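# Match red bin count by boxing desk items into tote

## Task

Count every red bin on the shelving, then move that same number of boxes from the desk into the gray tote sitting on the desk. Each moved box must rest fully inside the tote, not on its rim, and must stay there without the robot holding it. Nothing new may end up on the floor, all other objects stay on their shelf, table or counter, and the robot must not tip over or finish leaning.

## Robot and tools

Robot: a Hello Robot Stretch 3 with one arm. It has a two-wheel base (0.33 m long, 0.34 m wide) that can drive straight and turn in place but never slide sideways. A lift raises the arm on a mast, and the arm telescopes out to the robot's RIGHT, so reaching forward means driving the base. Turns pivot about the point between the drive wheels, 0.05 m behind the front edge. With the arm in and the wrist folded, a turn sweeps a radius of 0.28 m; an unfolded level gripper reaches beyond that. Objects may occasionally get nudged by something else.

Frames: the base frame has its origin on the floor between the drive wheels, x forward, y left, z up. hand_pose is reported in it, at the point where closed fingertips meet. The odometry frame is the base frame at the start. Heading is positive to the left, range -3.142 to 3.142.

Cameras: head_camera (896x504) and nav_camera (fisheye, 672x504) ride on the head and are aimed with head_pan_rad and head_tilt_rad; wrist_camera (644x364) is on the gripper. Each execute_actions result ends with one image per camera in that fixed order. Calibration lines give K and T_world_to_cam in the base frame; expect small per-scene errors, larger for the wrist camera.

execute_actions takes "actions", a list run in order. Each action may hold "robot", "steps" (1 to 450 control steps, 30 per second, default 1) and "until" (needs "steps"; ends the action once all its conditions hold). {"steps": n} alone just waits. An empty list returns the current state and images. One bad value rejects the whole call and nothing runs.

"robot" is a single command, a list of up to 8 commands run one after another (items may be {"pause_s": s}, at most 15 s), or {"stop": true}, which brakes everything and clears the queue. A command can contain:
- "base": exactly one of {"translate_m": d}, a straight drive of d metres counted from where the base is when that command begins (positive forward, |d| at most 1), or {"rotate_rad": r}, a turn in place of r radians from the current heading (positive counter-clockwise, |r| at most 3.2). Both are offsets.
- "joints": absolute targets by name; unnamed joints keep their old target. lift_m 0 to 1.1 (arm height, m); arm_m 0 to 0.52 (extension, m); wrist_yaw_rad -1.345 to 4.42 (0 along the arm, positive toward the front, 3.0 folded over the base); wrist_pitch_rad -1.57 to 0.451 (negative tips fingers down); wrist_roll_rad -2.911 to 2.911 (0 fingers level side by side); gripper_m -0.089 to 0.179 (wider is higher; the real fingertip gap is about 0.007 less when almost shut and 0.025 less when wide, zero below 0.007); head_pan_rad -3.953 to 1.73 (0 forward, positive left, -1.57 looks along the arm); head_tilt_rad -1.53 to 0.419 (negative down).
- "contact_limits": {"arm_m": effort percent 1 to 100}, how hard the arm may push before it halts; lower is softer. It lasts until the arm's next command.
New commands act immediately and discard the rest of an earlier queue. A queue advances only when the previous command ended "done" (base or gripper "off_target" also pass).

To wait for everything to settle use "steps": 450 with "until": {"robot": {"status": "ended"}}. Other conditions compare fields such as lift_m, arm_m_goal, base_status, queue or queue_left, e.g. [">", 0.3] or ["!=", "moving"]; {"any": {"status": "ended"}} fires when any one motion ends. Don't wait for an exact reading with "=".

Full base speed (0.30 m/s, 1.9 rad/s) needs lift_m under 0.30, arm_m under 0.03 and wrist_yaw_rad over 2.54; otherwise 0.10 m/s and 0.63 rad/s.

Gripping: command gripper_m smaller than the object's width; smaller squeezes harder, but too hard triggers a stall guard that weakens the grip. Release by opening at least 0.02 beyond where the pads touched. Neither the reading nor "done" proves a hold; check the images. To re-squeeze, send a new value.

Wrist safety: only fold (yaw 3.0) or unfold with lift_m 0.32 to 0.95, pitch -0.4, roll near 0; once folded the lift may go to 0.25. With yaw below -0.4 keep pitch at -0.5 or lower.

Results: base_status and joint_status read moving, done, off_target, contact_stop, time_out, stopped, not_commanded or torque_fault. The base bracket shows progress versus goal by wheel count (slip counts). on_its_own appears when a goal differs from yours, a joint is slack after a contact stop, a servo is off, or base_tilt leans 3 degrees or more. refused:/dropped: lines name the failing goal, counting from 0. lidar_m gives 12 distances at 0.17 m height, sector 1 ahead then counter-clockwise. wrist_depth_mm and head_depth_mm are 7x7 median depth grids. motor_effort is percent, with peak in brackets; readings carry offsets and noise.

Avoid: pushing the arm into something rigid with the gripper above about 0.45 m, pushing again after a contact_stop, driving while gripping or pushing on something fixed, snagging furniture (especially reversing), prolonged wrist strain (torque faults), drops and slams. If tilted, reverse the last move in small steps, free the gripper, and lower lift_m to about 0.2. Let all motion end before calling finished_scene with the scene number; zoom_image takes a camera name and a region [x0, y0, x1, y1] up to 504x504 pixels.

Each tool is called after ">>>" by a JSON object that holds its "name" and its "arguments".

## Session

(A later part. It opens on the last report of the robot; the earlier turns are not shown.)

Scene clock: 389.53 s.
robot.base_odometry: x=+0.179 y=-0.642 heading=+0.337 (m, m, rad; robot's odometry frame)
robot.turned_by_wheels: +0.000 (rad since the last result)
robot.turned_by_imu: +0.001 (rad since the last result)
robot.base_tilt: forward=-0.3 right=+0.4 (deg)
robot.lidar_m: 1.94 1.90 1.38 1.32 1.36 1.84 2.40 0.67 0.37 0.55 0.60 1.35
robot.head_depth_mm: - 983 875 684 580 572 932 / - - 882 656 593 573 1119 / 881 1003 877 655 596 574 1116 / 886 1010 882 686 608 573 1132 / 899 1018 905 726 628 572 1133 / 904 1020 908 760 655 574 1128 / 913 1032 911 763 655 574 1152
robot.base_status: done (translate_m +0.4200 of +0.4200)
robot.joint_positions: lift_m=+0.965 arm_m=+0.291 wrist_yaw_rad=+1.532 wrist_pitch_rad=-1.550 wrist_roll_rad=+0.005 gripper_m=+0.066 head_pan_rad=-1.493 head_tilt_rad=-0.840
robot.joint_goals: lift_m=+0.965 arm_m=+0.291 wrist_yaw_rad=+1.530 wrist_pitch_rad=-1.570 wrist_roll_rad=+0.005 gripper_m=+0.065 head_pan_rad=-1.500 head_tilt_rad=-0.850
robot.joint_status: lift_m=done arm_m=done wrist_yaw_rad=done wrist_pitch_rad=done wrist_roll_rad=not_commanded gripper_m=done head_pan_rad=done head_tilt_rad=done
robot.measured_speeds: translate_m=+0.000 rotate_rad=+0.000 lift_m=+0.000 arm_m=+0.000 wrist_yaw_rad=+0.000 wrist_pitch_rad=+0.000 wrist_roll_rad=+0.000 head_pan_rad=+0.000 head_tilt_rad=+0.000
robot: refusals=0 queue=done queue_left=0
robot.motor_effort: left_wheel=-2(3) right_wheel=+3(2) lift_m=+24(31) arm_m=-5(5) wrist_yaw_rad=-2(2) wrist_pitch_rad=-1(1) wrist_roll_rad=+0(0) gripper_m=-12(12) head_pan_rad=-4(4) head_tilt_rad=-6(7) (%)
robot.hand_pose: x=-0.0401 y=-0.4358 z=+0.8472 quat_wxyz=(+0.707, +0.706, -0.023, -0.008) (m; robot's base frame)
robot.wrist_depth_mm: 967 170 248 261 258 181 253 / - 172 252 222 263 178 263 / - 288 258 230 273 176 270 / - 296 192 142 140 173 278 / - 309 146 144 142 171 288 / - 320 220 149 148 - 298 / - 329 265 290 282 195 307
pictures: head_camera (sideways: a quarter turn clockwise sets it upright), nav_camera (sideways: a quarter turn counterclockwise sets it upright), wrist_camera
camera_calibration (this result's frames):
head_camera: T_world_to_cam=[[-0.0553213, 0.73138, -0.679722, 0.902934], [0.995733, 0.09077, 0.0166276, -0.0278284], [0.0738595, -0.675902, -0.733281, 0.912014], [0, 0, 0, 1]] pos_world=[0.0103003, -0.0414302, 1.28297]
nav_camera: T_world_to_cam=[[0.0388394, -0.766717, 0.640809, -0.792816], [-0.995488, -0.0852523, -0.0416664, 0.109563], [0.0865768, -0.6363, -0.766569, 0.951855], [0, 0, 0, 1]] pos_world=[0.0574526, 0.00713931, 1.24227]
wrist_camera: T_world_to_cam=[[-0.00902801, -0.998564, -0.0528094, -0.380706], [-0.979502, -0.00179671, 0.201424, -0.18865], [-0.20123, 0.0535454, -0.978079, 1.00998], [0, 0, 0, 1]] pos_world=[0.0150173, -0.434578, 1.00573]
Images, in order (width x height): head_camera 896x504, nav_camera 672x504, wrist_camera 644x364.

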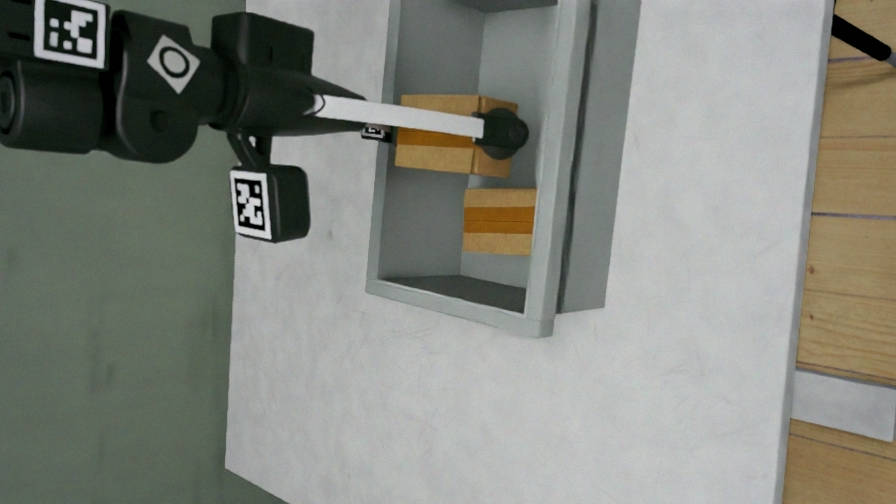

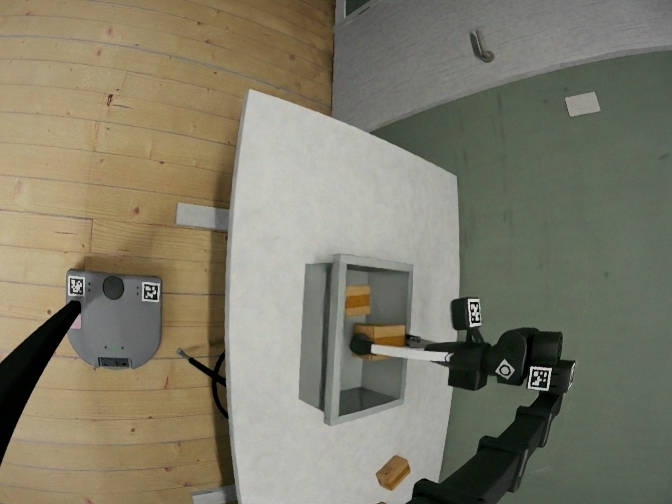

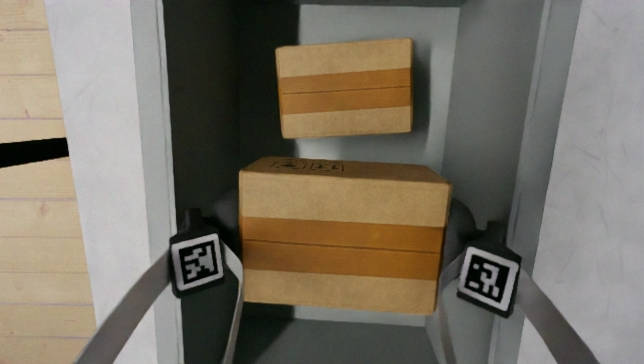

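>>> {"name": "execute_actions", "arguments": {"actions": [{"robot":[{"joints":{"lift_m":0.885}},{"base":{"translate_m":0.042}}],"steps":200,"until":{"robot":{"status":"ended"}}}]}}

Scene clock: 402.40 s.
robot.base_odometry: x=+0.219 y=-0.628 heading=+0.337 (m, m, rad; robot's odometry frame)
robot.turned_by_wheels: +0.000 (rad since the last result)
robot.turned_by_imu: +0.002 (rad since the last result)
robot.base_tilt: forward=-0.4 right=+0.4 (deg)
robot.lidar_m: 1.89 1.90 1.38 1.32 1.36 1.84 2.45 0.40 0.40 0.56 0.58 1.35
robot.head_depth_mm: 861 - 899 686 583 571 932 / 870 - - 695 596 572 1117 / 881 996 931 670 594 572 1108 / 886 1009 933 672 608 573 1135 / 896 1021 906 758 654 573 1137 / 907 1024 914 760 654 575 1132 / 911 1046 911 761 658 575 1153
robot.base_status: done (translate_m +0.0420 of +0.0420)
robot.joint_positions: lift_m=+0.885 arm_m=+0.291 wrist_yaw_rad=+1.532 wrist_pitch_rad=-1.551 wrist_roll_rad=+0.005 gripper_m=+0.066 head_pan_rad=-1.493 head_tilt_rad=-0.840
robot.joint_goals: lift_m=+0.885 arm_m=+0.291 wrist_yaw_rad=+1.530 wrist_pitch_rad=-1.570 wrist_roll_rad=+0.005 gripper_m=+0.065 head_pan_rad=-1.500 head_tilt_rad=-0.850
robot.joint_status: lift_m=done arm_m=done wrist_yaw_rad=done wrist_pitch_rad=done wrist_roll_rad=not_commanded gripper_m=done head_pan_rad=done head_tilt_rad=done
robot.measured_speeds: translate_m=+0.000 rotate_rad=+0.000 lift_m=+0.000 arm_m=+0.000 wrist_yaw_rad=+0.000 wrist_pitch_rad=+0.000 wrist_roll_rad=+0.000 head_pan_rad=+0.000 head_tilt_rad=+0.000
robot: refusals=0 queue=done queue_left=0
robot.motor_effort: left_wheel=-2(3) right_wheel=+3(9) lift_m=+24(24) arm_m=-4(4) wrist_yaw_rad=-2(3) wrist_pitch_rad=-1(1) wrist_roll_rad=+0(0) gripper_m=-13(13) head_pan_rad=-3(4) head_tilt_rad=-6(6) (%)
robot.hand_pose: x=-0.0403 y=-0.4358 z=+0.7672 quat_wxyz=(+0.707, +0.707, -0.022, -0.009) (m; robot's base frame)
robot.wrist_depth_mm: 104 128 145 143 140 138 112 / 104 137 195 146 145 180 116 / 105 139 201 151 149 178 115 / 106 140 191 141 140 175 114 / 107 141 146 144 142 160 113 / 108 128 217 149 147 - 112 / 109 157 229 230 225 175 106
pictures: head_camera (sideways: a quarter turn clockwise sets it upright), nav_camera (sideways: a quarter turn counterclockwise sets it upright), wrist_camera
camera_calibration (this result's frames):
head_camera: T_world_to_cam=[[-0.0552728, 0.731384, -0.679722, 0.902934], [0.995739, 0.090704, 0.0166276, -0.0278285], [0.0738147, -0.675907, -0.733281, 0.912014], [0, 0, 0, 1]] pos_world=[0.0102976, -0.0414305, 1.28297]
nav_camera: T_world_to_cam=[[0.0387886, -0.766719, 0.640809, -0.792816], [-0.995493, -0.0851863, -0.0416664, 0.109563], [0.0865346, -0.636305, -0.766568, 0.951855], [0, 0, 0, 1]] pos_world=[0.0574531, 0.0071359, 1.24227]
wrist_camera: T_world_to_cam=[[-0.00908548, -0.998562, -0.0528413, -0.384896], [-0.979285, -0.00180444, 0.202477, -0.173615], [-0.202281, 0.0535863, -0.97786, 0.931513], [0, 0, 0, 1]] pos_world=[0.0149118, -0.434572, 0.925704]
Images, in order (width x height): head_camera 896x504, nav_camera 672x504, wrist_camera 644x364.

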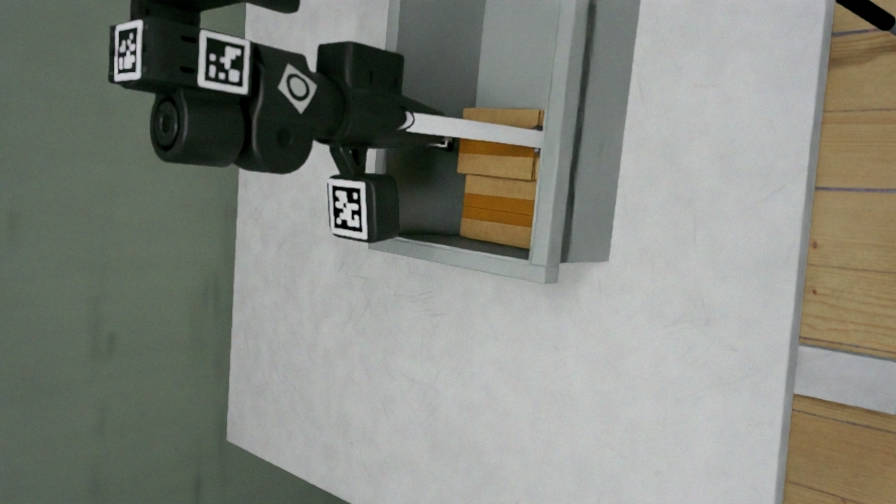

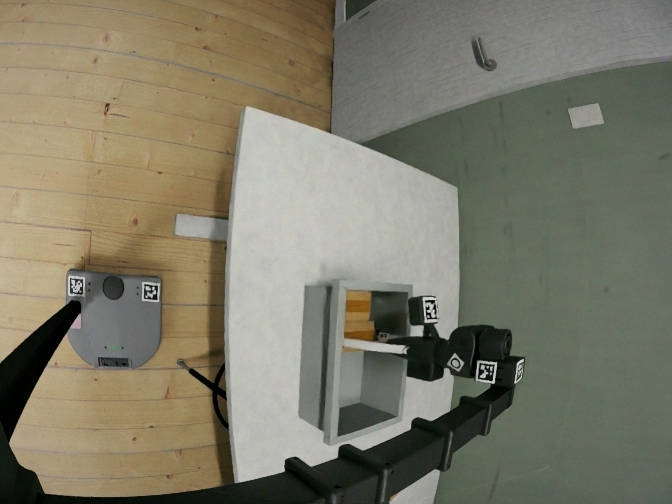

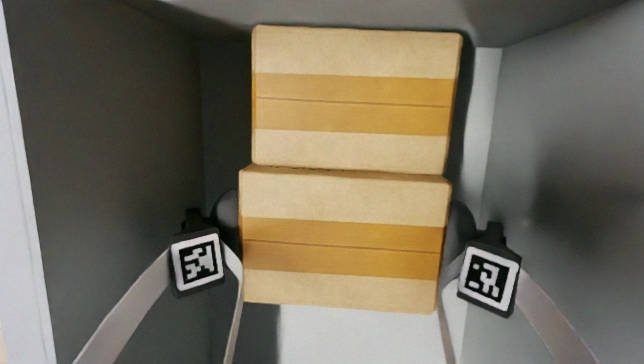

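>>> {"name": "execute_actions", "arguments": {"actions": [{"robot":[{"joints":{"lift_m":0.874}},{"joints":{"gripper_m":0.122}},{"joints":{"lift_m":1.0}}],"steps":300,"until":{"robot":{"lift_m":[">",0.975]}}},{"robot":{"base":{"translate_m":-0.66},"joints":{"lift_m":1.0,"arm_m":0.245,"gripper_m":0.16,"head_pan_rad":-1.7}},"steps":400,"until":{"robot":{"status":"ended"}}}]}}

Scene clock: 416.83 s.
robot.base_odometry: x=-0.404 y=-0.846 heading=+0.337 (m, m, rad; robot's odometry frame)
robot.turned_by_wheels: +0.000 (rad since the last result)
robot.turned_by_imu: +0.000 (rad since the last result)
robot.base_tilt: forward=-0.5 right=+0.5 (deg)
robot.lidar_m: 2.55 1.89 1.36 1.31 1.35 1.86 1.78 1.45 0.64 0.45 0.46 0.47
robot.head_depth_mm: - 1047 901 751 653 572 1143 / 938 1030 900 756 652 574 1150 / - - 879 756 616 574 1146 / - - 904 754 628 574 1146 / 889 999 883 761 653 575 1132 / 883 1003 894 761 655 574 1137 / 871 991 909 760 655 576 1120
robot.base_status: done (translate_m -0.6600 of -0.6600)
robot.joint_positions: lift_m=+1.000 arm_m=+0.245 wrist_yaw_rad=+1.532 wrist_pitch_rad=-1.551 wrist_roll_rad=+0.005 gripper_m=+0.160 head_pan_rad=-1.693 head_tilt_rad=-0.840
robot.joint_goals: lift_m=+1.000 arm_m=+0.245 wrist_yaw_rad=+1.530 wrist_pitch_rad=-1.570 wrist_roll_rad=+0.005 gripper_m=+0.160 head_pan_rad=-1.700 head_tilt_rad=-0.850
robot.joint_status: lift_m=done arm_m=done wrist_yaw_rad=done wrist_pitch_rad=done wrist_roll_rad=not_commanded gripper_m=done head_pan_rad=done head_tilt_rad=done
robot.measured_speeds: translate_m=+0.000 rotate_rad=+0.000 lift_m=+0.000 arm_m=+0.000 wrist_yaw_rad=+0.000 wrist_pitch_rad=+0.000 wrist_roll_rad=+0.000 head_pan_rad=+0.000 head_tilt_rad=+0.000
robot: refusals=0 queue=done queue_left=0
robot.motor_effort: left_wheel=+0(8) right_wheel=+3(3) lift_m=+31(34) arm_m=-4(5) wrist_yaw_rad=-3(3) wrist_pitch_rad=-1(1) wrist_roll_rad=+0(0) gripper_m=+0(82) head_pan_rad=-4(24) head_tilt_rad=-6(6) (%)
robot.hand_pose: x=-0.0404 y=-0.3898 z=+0.8819 quat_wxyz=(+0.707, +0.707, -0.022, -0.009) (m; robot's base frame)
robot.wrist_depth_mm: - 995 301 297 293 291 286 / - - 311 305 299 297 294 / - 326 320 315 313 308 263 / - - 331 279 322 317 265 / - - 344 284 332 328 322 / - - 355 350 344 340 333 / - - 366 361 361 354 347
pictures: head_camera (sideways: a quarter turn clockwise sets it upright), nav_camera (sideways: a quarter turn counterclockwise sets it upright), wrist_camera
camera_calibration (this result's frames):
head_camera: T_world_to_cam=[[0.0910306, 0.727799, -0.679722, 0.902041], [0.993926, -0.108788, 0.0166276, -0.0278174], [-0.0618438, -0.677107, -0.733281, 0.912842], [0, 0, 0, 1]] pos_world=[0.00198873, -0.0414391, 1.28297]
nav_camera: T_world_to_cam=[[-0.114202, -0.759158, 0.640809, -0.791883], [-0.99259, 0.114147, -0.0416664, 0.109545], [-0.0415148, -0.640819, -0.766569, 0.952636], [0, 0, 0, 1]] pos_world=[0.0578476, -0.00320136, 1.24227]
wrist_camera: T_world_to_cam=[[-0.00909141, -0.998561, -0.0528447, -0.332899], [-0.979262, -0.00180557, 0.202591, -0.196883], [-0.202394, 0.0535906, -0.977837, 1.04117], [0, 0, 0, 1]] pos_world=[0.0149003, -0.388572, 1.04039]
Images, in order (width x height): head_camera 896x504, nav_camera 672x504, wrist_camera 644x364.

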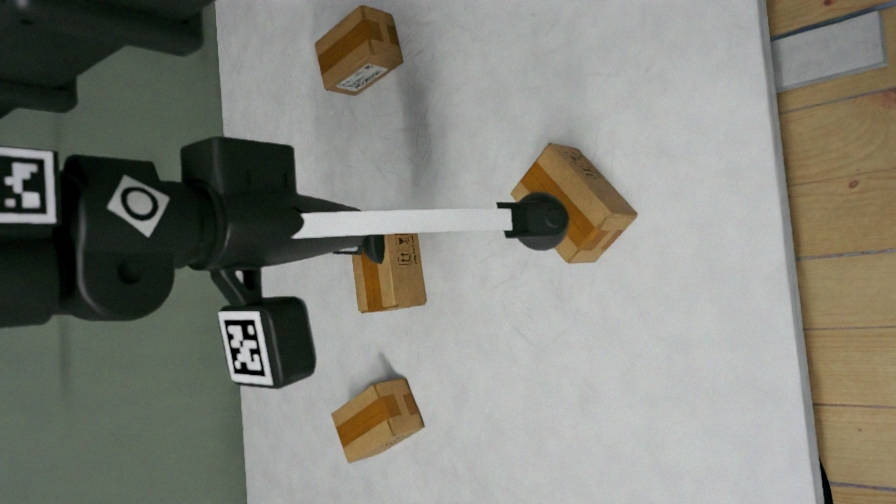

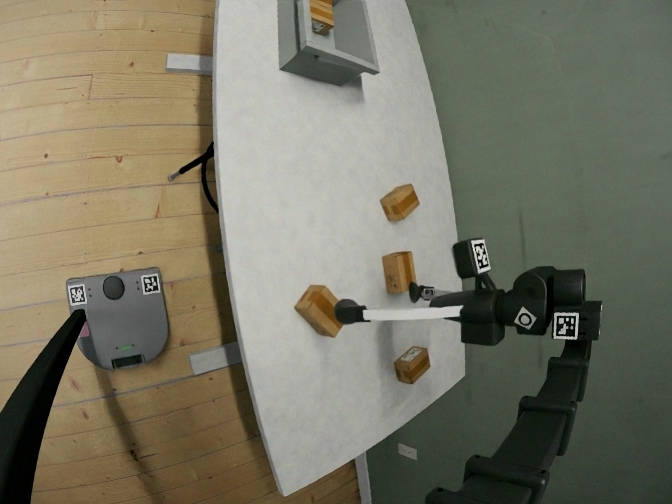

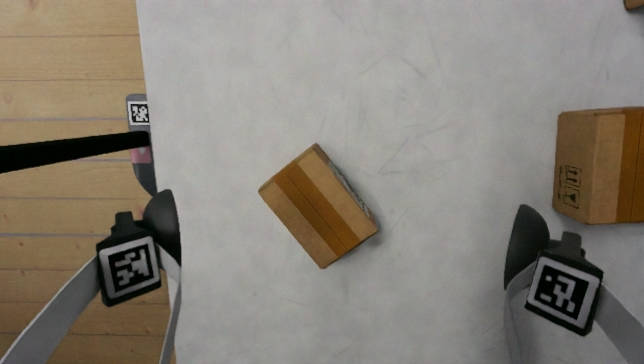

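>>> {"name": "zoom_image", "arguments": {"camera": "wrist_camera", "region": [230, 120, 410, 290]}}

Region (230, 120, 410, 290) of wrist_camera's 644x364 image, scaled by 2.800.

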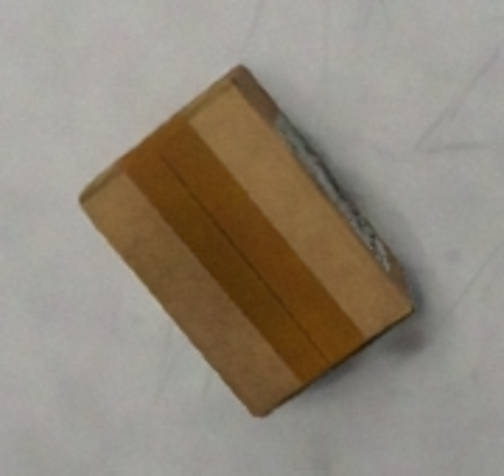

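>>> {"name": "execute_actions", "arguments": {"actions": [{"robot":[{"base":{"translate_m":-0.033},"joints":{"arm_m":0.239,"wrist_yaw_rad":0.65,"lift_m":0.93}},{"joints":{"lift_m":0.868}}],"steps":300,"until":{"robot":{"status":"ended"}}}]}}

Scene clock: 431.80 s.
robot.base_odometry: x=-0.435 y=-0.857 heading=+0.337 (m, m, rad; robot's odometry frame)
robot.turned_by_wheels: +0.000 (rad since the last result)
robot.turned_by_imu: +0.001 (rad since the last result)
robot.base_tilt: forward=-0.3 right=+0.4 (deg)
robot.lidar_m: 2.58 1.89 1.37 1.31 1.35 1.83 1.75 1.45 0.62 1.00 0.46 0.49
robot.head_depth_mm: 928 1047 924 - - 566 1145 / 917 1016 - 748 651 572 1150 / 907 998 - 776 640 573 1151 / 901 998 - - 608 575 1148 / 891 1014 911 743 662 574 1138 / 884 1009 907 763 655 575 1132 / 874 994 909 758 655 575 1118
robot.base_status: done (translate_m -0.0330 of -0.0330)
robot.joint_positions: lift_m=+0.868 arm_m=+0.239 wrist_yaw_rad=+0.653 wrist_pitch_rad=-1.551 wrist_roll_rad=+0.005 gripper_m=+0.160 head_pan_rad=-1.693 head_tilt_rad=-0.840
robot.joint_goals: lift_m=+0.868 arm_m=+0.239 wrist_yaw_rad=+0.650 wrist_pitch_rad=-1.570 wrist_roll_rad=+0.005 gripper_m=+0.160 head_pan_rad=-1.700 head_tilt_rad=-0.850
robot.joint_status: lift_m=done arm_m=done wrist_yaw_rad=done wrist_pitch_rad=done wrist_roll_rad=not_commanded gripper_m=done head_pan_rad=done head_tilt_rad=done
robot.measured_speeds: translate_m=+0.000 rotate_rad=+0.000 lift_m=+0.000 arm_m=+0.000 wrist_yaw_rad=+0.000 wrist_pitch_rad=+0.000 wrist_roll_rad=+0.000 head_pan_rad=+0.000 head_tilt_rad=+0.000
robot: refusals=0 queue=done queue_left=0
robot.motor_effort: left_wheel=-1(8) right_wheel=+2(5) lift_m=+23(33) arm_m=-4(4) wrist_yaw_rad=-4(0) wrist_pitch_rad=+0(0) wrist_roll_rad=+0(0) gripper_m=+0(0) head_pan_rad=-4(4) head_tilt_rad=-6(7) (%)
robot.hand_pose: x=-0.0331 y=-0.3693 z=+0.7502 quat_wxyz=(+0.636, +0.630, -0.321, -0.309) (m; robot's base frame)
robot.wrist_depth_mm: 182 181 178 176 173 171 169 / 188 186 183 180 179 176 174 / 194 192 189 187 184 181 179 / 200 198 194 143 142 187 184 / 208 - 201 146 145 193 190 / - 215 208 152 150 201 195 / - 221 216 214 210 207 205
pictures: head_camera (sideways: a quarter turn clockwise sets it upright), nav_camera (sideways: a quarter turn counterclockwise sets it upright), wrist_camera
camera_calibration (this result's frames):
head_camera: T_world_to_cam=[[0.0910582, 0.727795, -0.679722, 0.902041], [0.993922, -0.108825, 0.0166276, -0.0278174], [-0.0618695, -0.677105, -0.733281, 0.912842], [0, 0, 0, 1]] pos_world=[0.00198715, -0.041439, 1.28297]
nav_camera: T_world_to_cam=[[-0.114231, -0.759154, 0.640809, -0.791883], [-0.992585, 0.114184, -0.0416664, 0.109545], [-0.0415392, -0.640818, -0.766569, 0.952636], [0, 0, 0, 1]] pos_world=[0.0578475, -0.00320333, 1.24227]
wrist_camera: T_world_to_cam=[[-0.775, -0.629748, -0.0528447, -0.208518], [-0.625835, 0.753185, 0.202591, 0.127467], [-0.0877792, 0.19008, -0.977837, 0.966998], [0, 0, 0, 1]] pos_world=[0.00305418, -0.411127, 0.908724]
Images, in order (width x height): head_camera 896x504, nav_camera 672x504, wrist_camera 644x364.

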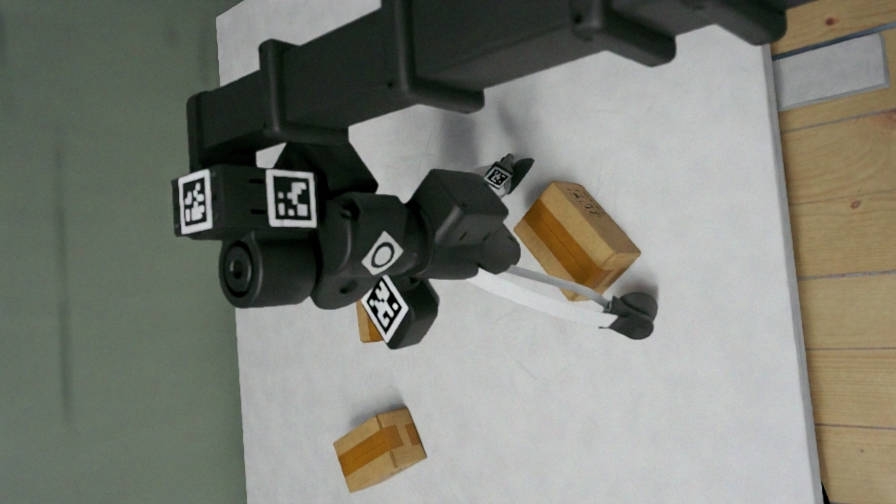

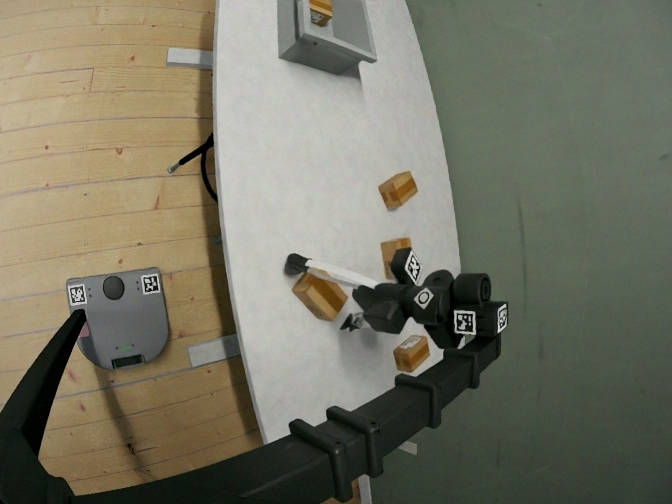

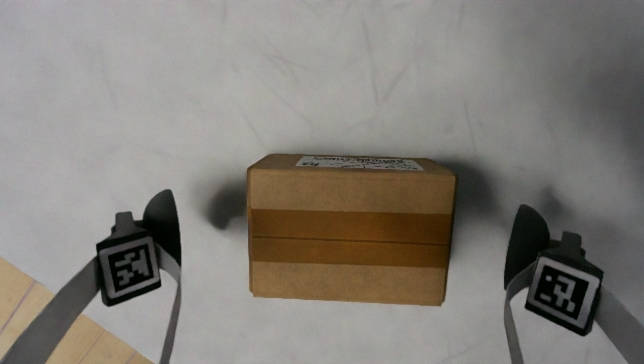

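>>> {"name": "execute_actions", "arguments": {"actions": [{"robot":[{"joints":{"gripper_m":0.065}},{"joints":{"lift_m":1.04}}],"steps":200,"until":{"robot":{"lift_m":[">",0.91]}}},{"robot":[{"base":{"translate_m":0.626},"joints":{"lift_m":1.04,"arm_m":0.290,"wrist_yaw_rad":1.53,"head_pan_rad":-1.5}},{"joints":{"lift_m":0.965}}],"steps":400,"until":{"robot":{"status":"ended"}}}]}}

Scene clock: 446.57 s.
robot.base_odometry: x=+0.155 y=-0.650 heading=+0.337 (m, m, rad; robot's odometry frame)
robot.turned_by_wheels: +0.000 (rad since the last result)
robot.turned_by_imu: +0.005 (rad since the last result)
robot.base_tilt: forward=-0.3 right=+0.6 (deg)
robot.lidar_m: 1.96 1.90 1.38 1.32 1.36 1.84 2.38 0.65 0.36 0.55 0.61 1.35
robot.head_depth_mm: - 989 878 646 582 573 942 / - - - 659 594 571 1116 / 876 1008 880 645 593 573 1131 / 887 1014 883 673 604 571 1125 / 894 1021 906 656 616 573 1132 / 900 1025 909 761 653 574 1132 / 909 1018 910 761 657 574 1151
robot.base_status: done (translate_m +0.6260 of +0.6260)
robot.joint_positions: lift_m=+0.965 arm_m=+0.290 wrist_yaw_rad=+1.527 wrist_pitch_rad=-1.551 wrist_roll_rad=+0.005 gripper_m=+0.066 head_pan_rad=-1.507 head_tilt_rad=-0.840
robot.joint_goals: lift_m=+0.965 arm_m=+0.290 wrist_yaw_rad=+1.530 wrist_pitch_rad=-1.570 wrist_roll_rad=+0.005 gripper_m=+0.065 head_pan_rad=-1.500 head_tilt_rad=-0.850
robot.joint_status: lift_m=done arm_m=done wrist_yaw_rad=done wrist_pitch_rad=done wrist_roll_rad=not_commanded gripper_m=done head_pan_rad=done head_tilt_rad=done
robot.measured_speeds: translate_m=+0.000 rotate_rad=+0.000 lift_m=+0.000 arm_m=+0.000 wrist_yaw_rad=+0.000 wrist_pitch_rad=+0.000 wrist_roll_rad=+0.000 head_pan_rad=+0.000 head_tilt_rad=+0.000
robot: refusals=0 queue=done queue_left=0
robot.motor_effort: left_wheel=-2(4) right_wheel=+2(8) lift_m=+24(33) arm_m=+4(3) wrist_yaw_rad=+2(1) wrist_pitch_rad=-1(1) wrist_roll_rad=+0(0) gripper_m=-12(88) head_pan_rad=+4(26) head_tilt_rad=-6(6) (%)
robot.hand_pose: x=-0.0404 y=-0.4341 z=+0.8472 quat_wxyz=(+0.707, +0.706, -0.024, -0.010) (m; robot's base frame)
robot.wrist_depth_mm: 943 169 246 218 217 181 254 / - 172 251 223 261 179 261 / - 287 256 230 270 177 271 / - 296 191 141 140 175 280 / - 308 146 145 143 171 287 / - 320 216 149 147 - 297 / - 328 239 252 253 199 307
pictures: head_camera (sideways: a quarter turn clockwise sets it upright), nav_camera (sideways: a quarter turn counterclockwise sets it upright), wrist_camera
camera_calibration (this result's frames):
head_camera: T_world_to_cam=[[-0.0450277, 0.732088, -0.67972, 0.902869], [0.996911, 0.0767541, 0.0166276, -0.0278357], [0.0643443, -0.676872, -0.733283, 0.912074], [0, 0, 0, 1]] pos_world=[0.00971709, -0.0414851, 1.28297]
nav_camera: T_world_to_cam=[[0.0280504, -0.767189, 0.640808, -0.792748], [-0.996589, -0.0712404, -0.0416664, 0.10957], [0.0776174, -0.637453, -0.76657, 0.951911], [0, 0, 0, 1]] pos_world=[0.0575479, 0.00641637, 1.24227]
wrist_camera: T_world_to_cam=[[-0.0138849, -0.998506, -0.0528446, -0.379127], [-0.979259, 0.00289546, 0.202591, -0.187889], [-0.202135, 0.0545615, -0.977837, 1.01004], [0, 0, 0, 1]] pos_world=[0.014908, -0.433125, 1.00568]
Images, in order (width x height): head_camera 896x504, nav_camera 672x504, wrist_camera 644x364.

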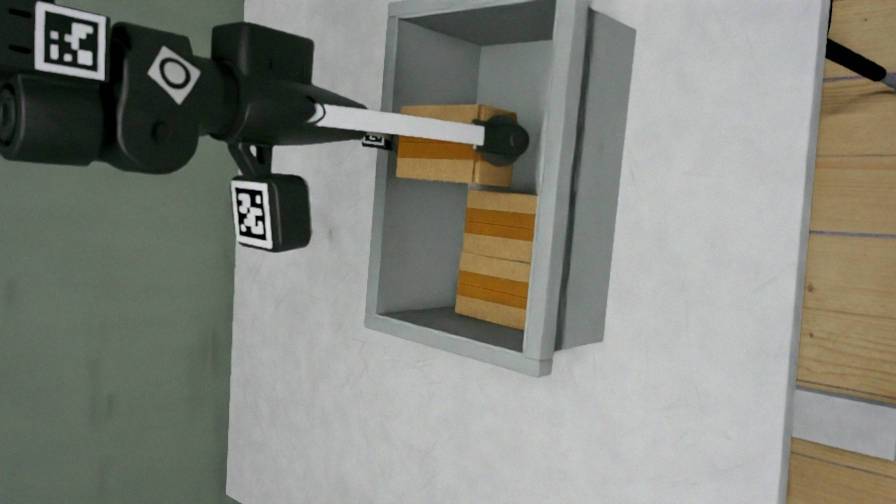

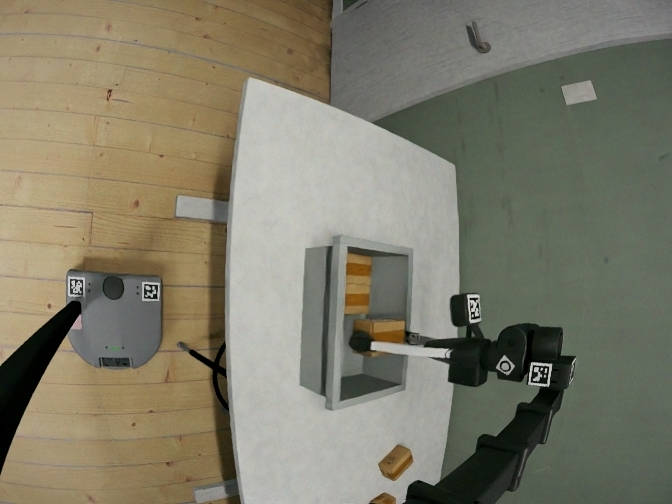

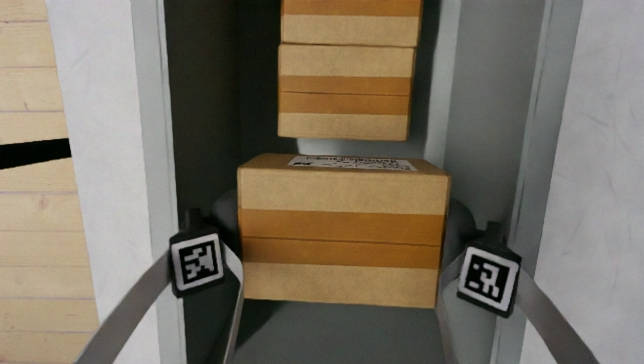

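>>> {"name": "execute_actions", "arguments": {"actions": [{"robot":[{"joints":{"lift_m":0.885,"arm_m":0.292}},{"base":{"translate_m":0.008}},{"joints":{"lift_m":0.874}}],"steps":200,"until":{"robot":{"status":"ended"}}}]}}

Scene clock: 461.83 s.
robot.base_odometry: x=+0.163 y=-0.647 heading=+0.337 (m, m, rad; robot's odometry frame)
robot.turned_by_wheels: +0.000 (rad since the last result)
robot.turned_by_imu: +0.001 (rad since the last result)
robot.base_tilt: forward=-0.3 right=+0.5 (deg)
robot.lidar_m: 1.96 1.90 1.37 1.32 1.36 1.84 2.39 0.65 0.36 0.55 0.61 1.35
robot.head_depth_mm: 864 - 883 661 585 573 931 / 872 - - 702 594 572 1114 / 880 991 917 666 591 574 1120 / 888 1010 909 672 605 573 1132 / 895 1020 909 658 616 574 1138 / 903 1021 907 758 654 574 1124 / 911 1020 912 764 658 575 1154
robot.base_status: done (translate_m +0.0080 of +0.0080)
robot.joint_positions: lift_m=+0.874 arm_m=+0.292 wrist_yaw_rad=+1.527 wrist_pitch_rad=-1.553 wrist_roll_rad=+0.005 gripper_m=+0.066 head_pan_rad=-1.507 head_tilt_rad=-0.840
robot.joint_goals: lift_m=+0.874 arm_m=+0.292 wrist_yaw_rad=+1.530 wrist_pitch_rad=-1.570 wrist_roll_rad=+0.005 gripper_m=+0.065 head_pan_rad=-1.500 head_tilt_rad=-0.850
robot.joint_status: lift_m=done arm_m=done wrist_yaw_rad=done wrist_pitch_rad=done wrist_roll_rad=not_commanded gripper_m=done head_pan_rad=done head_tilt_rad=done
robot.measured_speeds: translate_m=+0.000 rotate_rad=+0.000 lift_m=+0.000 arm_m=+0.000 wrist_yaw_rad=+0.000 wrist_pitch_rad=+0.000 wrist_roll_rad=+0.000 head_pan_rad=+0.000 head_tilt_rad=+0.000
robot: refusals=0 queue=done queue_left=0
robot.motor_effort: left_wheel=-3(6) right_wheel=+5(9) lift_m=+23(26) arm_m=+5(5) wrist_yaw_rad=+1(2) wrist_pitch_rad=+0(1) wrist_roll_rad=+0(0) gripper_m=-12(13) head_pan_rad=+5(4) head_tilt_rad=-7(6) (%)
robot.hand_pose: x=-0.0410 y=-0.4360 z=+0.7562 quat_wxyz=(+0.707, +0.706, -0.023, -0.011) (m; robot's base frame)
robot.wrist_depth_mm: 106 140 178 132 130 172 114 / 107 142 184 135 134 175 113 / 108 143 190 140 139 173 112 / 109 144 195 140 139 171 111 / 109 145 146 144 143 157 110 / 111 130 207 149 148 - 110 / 111 160 219 217 212 172 104
pictures: head_camera (sideways: a quarter turn clockwise sets it upright), nav_camera (sideways: a quarter turn counterclockwise sets it upright), wrist_camera
camera_calibration (this result's frames):
head_camera: T_world_to_cam=[[-0.0450532, 0.732086, -0.67972, 0.902869], [0.996909, 0.0767888, 0.0166276, -0.0278356], [0.0643678, -0.67687, -0.733283, 0.912074], [0, 0, 0, 1]] pos_world=[0.00971853, -0.041485, 1.28297]
nav_camera: T_world_to_cam=[[0.0280771, -0.767188, 0.640808, -0.792748], [-0.996586, -0.0712751, -0.0416664, 0.10957], [0.0776396, -0.63745, -0.76657, 0.951911], [0, 0, 0, 1]] pos_world=[0.0575477, 0.00641816, 1.24227]
wrist_camera: T_world_to_cam=[[-0.0137951, -0.998503, -0.0529206, -0.385851], [-0.978735, 0.00265111, 0.205111, -0.172101], [-0.204663, 0.0546248, -0.977307, 0.920629], [0, 0, 0, 1]] pos_world=[0.0146549, -0.435107, 0.914617]
Images, in order (width x height): head_camera 896x504, nav_camera 672x504, wrist_camera 644x364.

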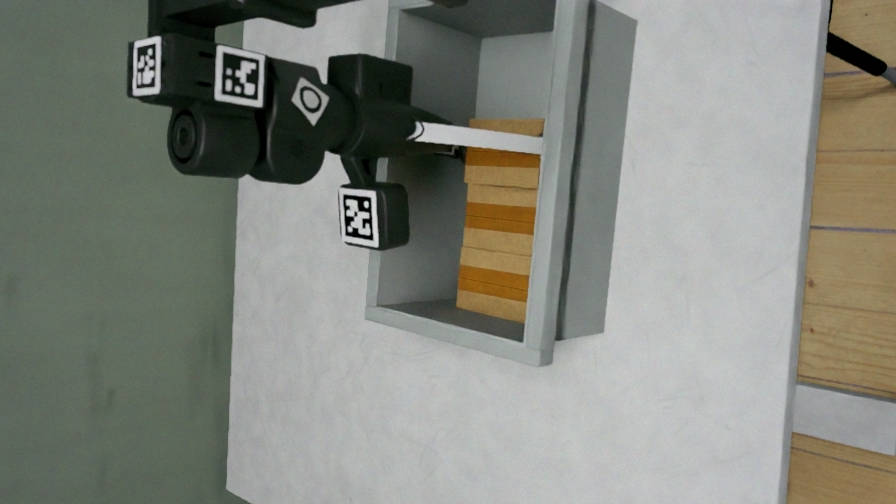

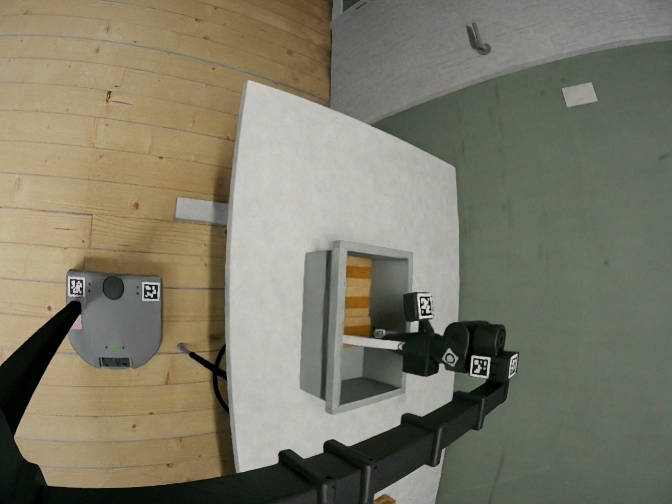

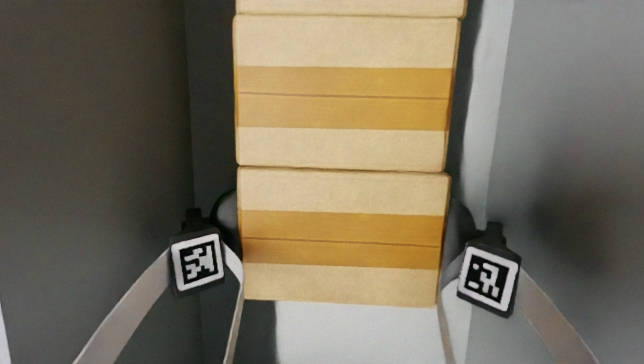

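>>> {"name": "execute_actions", "arguments": {"actions": [{"robot":[{"joints":{"gripper_m":0.122}},{"joints":{"lift_m":1.0}}],"steps":300,"until":{"robot":{"lift_m":[">",0.975]}}},{"robot":{"base":{"translate_m":-0.427},"joints":{"lift_m":1.0,"arm_m":0.505,"gripper_m":0.16,"wrist_yaw_rad":1.9,"head_pan_rad":-1.6,"head_tilt_rad":-0.7}},"steps":400,"until":{"robot":{"status":"ended"}}}]}}

Scene clock: 471.40 s.
robot.base_odometry: x=-0.240 y=-0.789 heading=+0.337 (m, m, rad; robot's odometry frame)
robot.turned_by_wheels: +0.000 (rad since the last result)
robot.turned_by_imu: +0.001 (rad since the last result)
robot.base_tilt: forward=-0.2 right=+0.5 (deg)
robot.lidar_m: 2.38 1.90 1.37 1.31 1.35 2.05 1.96 1.44 0.74 0.44 0.35 0.90
robot.head_depth_mm: - 991 1046 881 724 618 538 / 885 956 1045 875 727 619 539 / - - 1039 832 727 618 540 / 854 930 1042 854 727 619 540 / 853 954 1039 882 727 619 539 / 853 951 1043 883 729 620 540 / 855 954 1042 883 727 621 539
robot.base_status: done (translate_m -0.4270 of -0.4270)
robot.joint_positions: lift_m=+1.000 arm_m=+0.505 wrist_yaw_rad=+1.898 wrist_pitch_rad=-1.552 wrist_roll_rad=+0.005 gripper_m=+0.160 head_pan_rad=-1.593 head_tilt_rad=-0.705
robot.joint_goals: lift_m=+1.000 arm_m=+0.505 wrist_yaw_rad=+1.900 wrist_pitch_rad=-1.570 wrist_roll_rad=+0.005 gripper_m=+0.160 head_pan_rad=-1.600 head_tilt_rad=-0.700
robot.joint_status: lift_m=done arm_m=done wrist_yaw_rad=done wrist_pitch_rad=done wrist_roll_rad=not_commanded gripper_m=done head_pan_rad=done head_tilt_rad=done
robot.measured_speeds: translate_m=+0.000 rotate_rad=+0.000 lift_m=+0.000 arm_m=+0.000 wrist_yaw_rad=+0.000 wrist_pitch_rad=+0.000 wrist_roll_rad=+0.000 head_pan_rad=+0.000 head_tilt_rad=+0.000
robot: refusals=0 queue=done queue_left=0
robot.motor_effort: left_wheel=+0(6) right_wheel=+3(6) lift_m=+31(32) arm_m=+4(4) wrist_yaw_rad=+2(3) wrist_pitch_rad=+0(0) wrist_roll_rad=+0(0) gripper_m=+0(82) head_pan_rad=-4(17) head_tilt_rad=+3(18) (%)
robot.hand_pose: x=-0.0396 y=-0.6561 z=+0.8819 quat_wxyz=(+0.697, +0.699, +0.107, +0.120) (m; robot's base frame)
robot.wrist_depth_mm: 309 305 299 297 294 288 285 / 321 314 309 307 303 297 292 / 329 326 321 298 307 308 303 / 341 336 333 275 321 315 312 / 353 - 342 339 330 326 322 / 367 364 306 349 342 338 329 / 379 371 312 362 356 350 348
pictures: head_camera (sideways: a quarter turn clockwise sets it upright), nav_camera (sideways: a quarter turn counterclockwise sets it upright), wrist_camera
camera_calibration (this result's frames):
head_camera: T_world_to_cam=[[0.0158978, 0.635164, -0.772213, 1.02304], [0.999866, -0.00713538, 0.0147155, -0.0253671], [0.00383672, -0.772344, -0.635193, 0.784861], [0, 0, 0, 1]] pos_world=[0.00608831, -0.0437969, 1.28892]
nav_camera: T_world_to_cam=[[-0.0359406, -0.673601, 0.738221, -0.919301], [-0.999147, 0.00918358, -0.0402642, 0.107767], [0.0203425, -0.739039, -0.673356, 0.831033], [0, 0, 0, 1]] pos_world=[0.0577295, -0.00606617, 1.24257]
wrist_camera: T_world_to_cam=[[0.348486, -0.935821, -0.0528838, -0.543455], [-0.913623, -0.351742, 0.203889, -0.424759], [-0.209405, -0.0227366, -0.977565, 1.00503], [0, 0, 0, 1]] pos_world=[0.0117741, -0.635131, 1.04034]
Images, in order (width x height): head_camera 896x504, nav_camera 672x504, wrist_camera 644x364.

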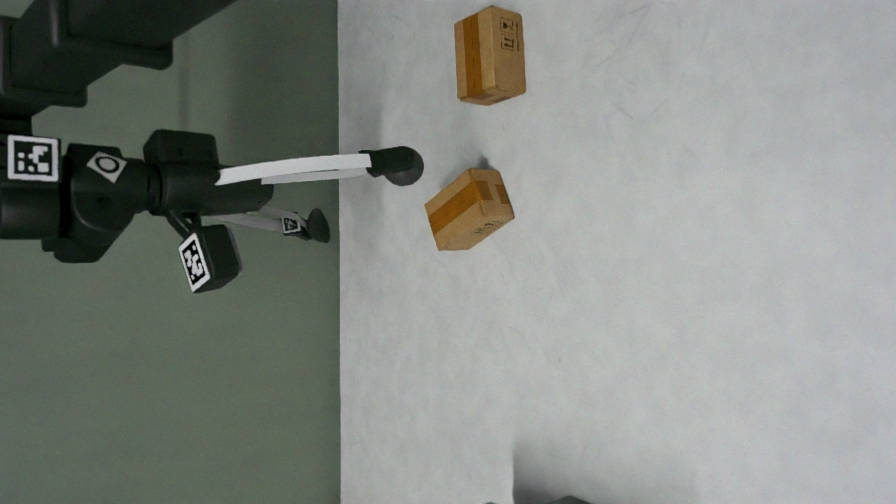

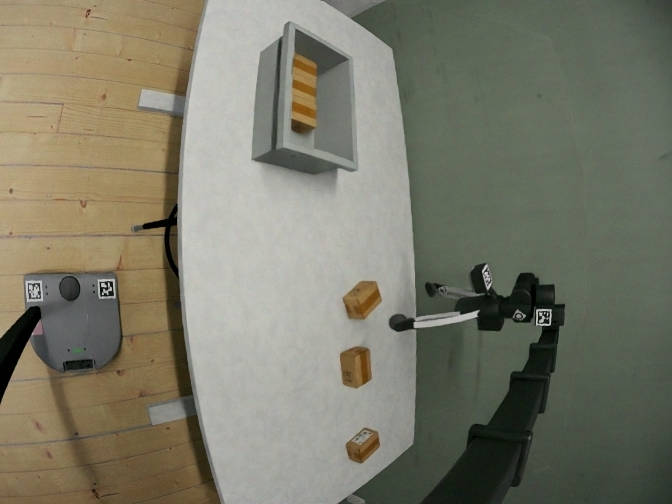

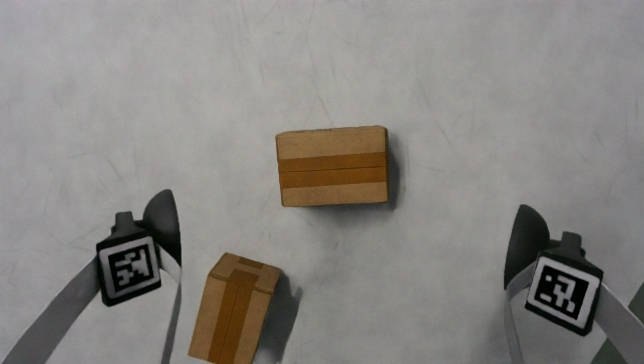

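>>> {"name": "zoom_image", "arguments": {"camera": "wrist_camera", "region": [250, 100, 430, 240]}}

Region (250, 100, 430, 240) of wrist_camera's 644x364 image, scaled by 2.800.

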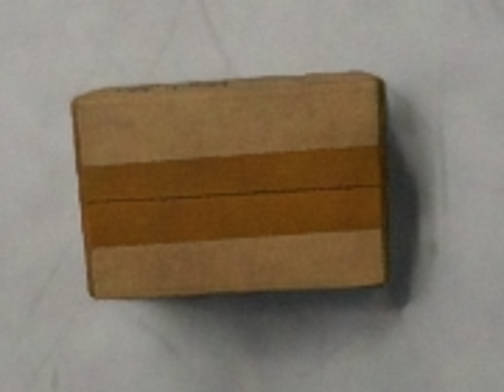

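>>> {"name": "execute_actions", "arguments": {"actions": [{"robot":{"base":{"translate_m":0.004},"joints":{"arm_m":0.493,"wrist_yaw_rad":2.0,"lift_m":0.868}},"steps":300,"until":{"robot":{"status":"ended"}}}]}}

Scene clock: 482.53 s.
robot.base_odometry: x=-0.236 y=-0.787 heading=+0.337 (m, m, rad; robot's odometry frame)
robot.turned_by_wheels: +0.000 (rad since the last result)
robot.turned_by_imu: +0.001 (rad since the last result)
robot.base_tilt: forward=-0.4 right=+0.5 (deg)
robot.lidar_m: 2.37 1.89 1.36 1.31 1.35 2.05 1.97 1.44 0.74 0.44 0.34 0.90
robot.head_depth_mm: 859 960 1044 - 699 612 538 / 856 927 1061 882 727 619 539 / 858 920 - 828 728 620 540 / 856 939 1053 854 729 618 539 / 852 959 1042 883 728 618 540 / 853 956 1040 883 730 620 540 / 854 950 1040 884 727 618 540
robot.base_status: done (translate_m +0.0040 of +0.0040)
robot.joint_positions: lift_m=+0.868 arm_m=+0.493 wrist_yaw_rad=+1.997 wrist_pitch_rad=-1.552 wrist_roll_rad=+0.005 gripper_m=+0.160 head_pan_rad=-1.593 head_tilt_rad=-0.705
robot.joint_goals: lift_m=+0.868 arm_m=+0.493 wrist_yaw_rad=+2.000 wrist_pitch_rad=-1.570 wrist_roll_rad=+0.005 gripper_m=+0.160 head_pan_rad=-1.600 head_tilt_rad=-0.700
robot.joint_status: lift_m=done arm_m=done wrist_yaw_rad=done wrist_pitch_rad=done wrist_roll_rad=not_commanded gripper_m=done head_pan_rad=done head_tilt_rad=done
robot.measured_speeds: translate_m=+0.000 rotate_rad=+0.000 lift_m=+0.000 arm_m=+0.000 wrist_yaw_rad=+0.000 wrist_pitch_rad=+0.000 wrist_roll_rad=+0.000 head_pan_rad=+0.000 head_tilt_rad=+0.000
robot: refusals=0 queue=done queue_left=0
robot.motor_effort: left_wheel=-1(3) right_wheel=+2(9) lift_m=+23(30) arm_m=-5(4) wrist_yaw_rad=+3(1) wrist_pitch_rad=+0(0) wrist_roll_rad=+0(0) gripper_m=+0(0) head_pan_rad=-5(4) head_tilt_rad=+3(2) (%)
robot.hand_pose: x=-0.0389 y=-0.6465 z=+0.7502 quat_wxyz=(+0.690, +0.693, +0.142, +0.154) (m; robot's base frame)
robot.wrist_depth_mm: 181 179 177 175 172 169 168 / 188 185 183 180 177 175 173 / 194 191 189 186 183 181 179 / 200 198 193 142 141 186 184 / 208 - 199 145 144 193 189 / 214 214 209 150 150 200 194 / 223 217 215 214 210 206 205
pictures: head_camera (sideways: a quarter turn clockwise sets it upright), nav_camera (sideways: a quarter turn counterclockwise sets it upright), wrist_camera
camera_calibration (this result's frames):
head_camera: T_world_to_cam=[[0.0158978, 0.635163, -0.772214, 1.02304], [0.999866, -0.00713536, 0.0147155, -0.025367], [0.00383671, -0.772345, -0.635192, 0.78486], [0, 0, 0, 1]] pos_world=[0.00608831, -0.0437969, 1.28892]
nav_camera: T_world_to_cam=[[-0.0359406, -0.6736, 0.738222, -0.919302], [-0.999147, 0.00918352, -0.0402642, 0.107767], [0.0203424, -0.739039, -0.673355, 0.831031], [0, 0, 0, 1]] pos_world=[0.0577295, -0.00606625, 1.24257]
wrist_camera: T_world_to_cam=[[0.439751, -0.896561, -0.0528838, -0.512759], [-0.87415, -0.440785, 0.203889, -0.449899], [-0.206109, -0.0434319, -0.977565, 0.863432], [0, 0, 0, 1]] pos_world=[0.0101682, -0.620528, 0.908673]
Images, in order (width x height): head_camera 896x504, nav_camera 672x504, wrist_camera 644x364.

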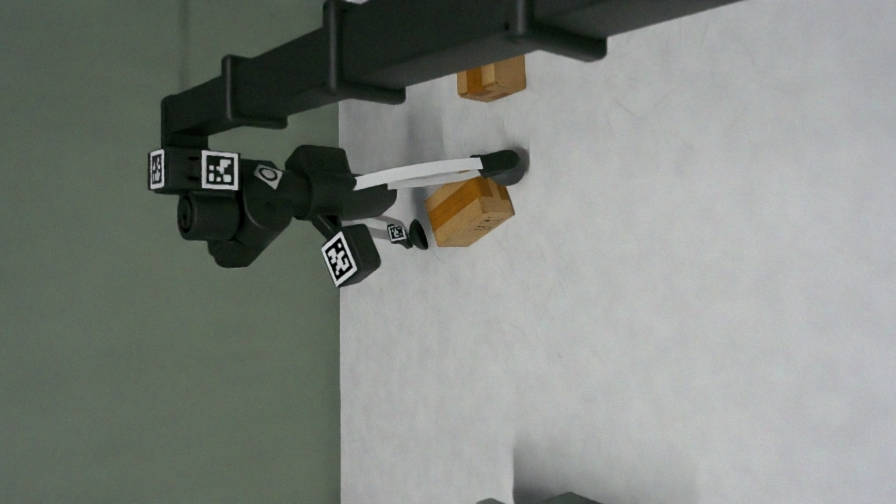

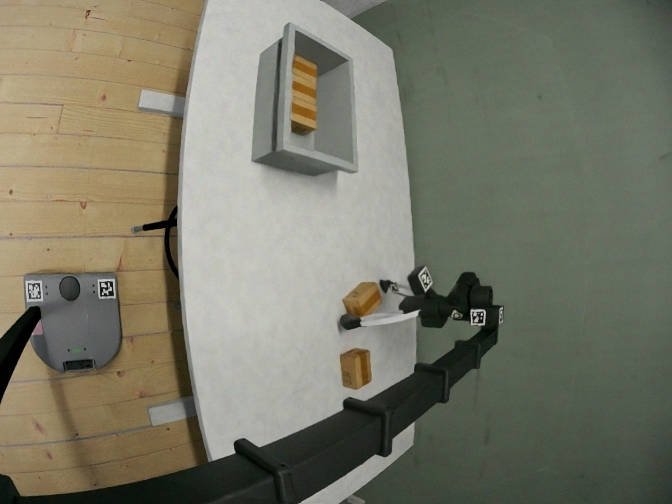

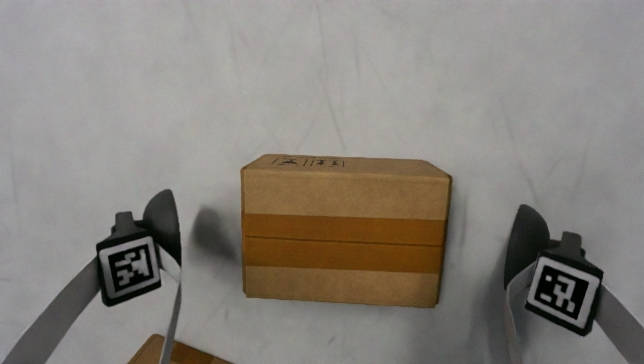

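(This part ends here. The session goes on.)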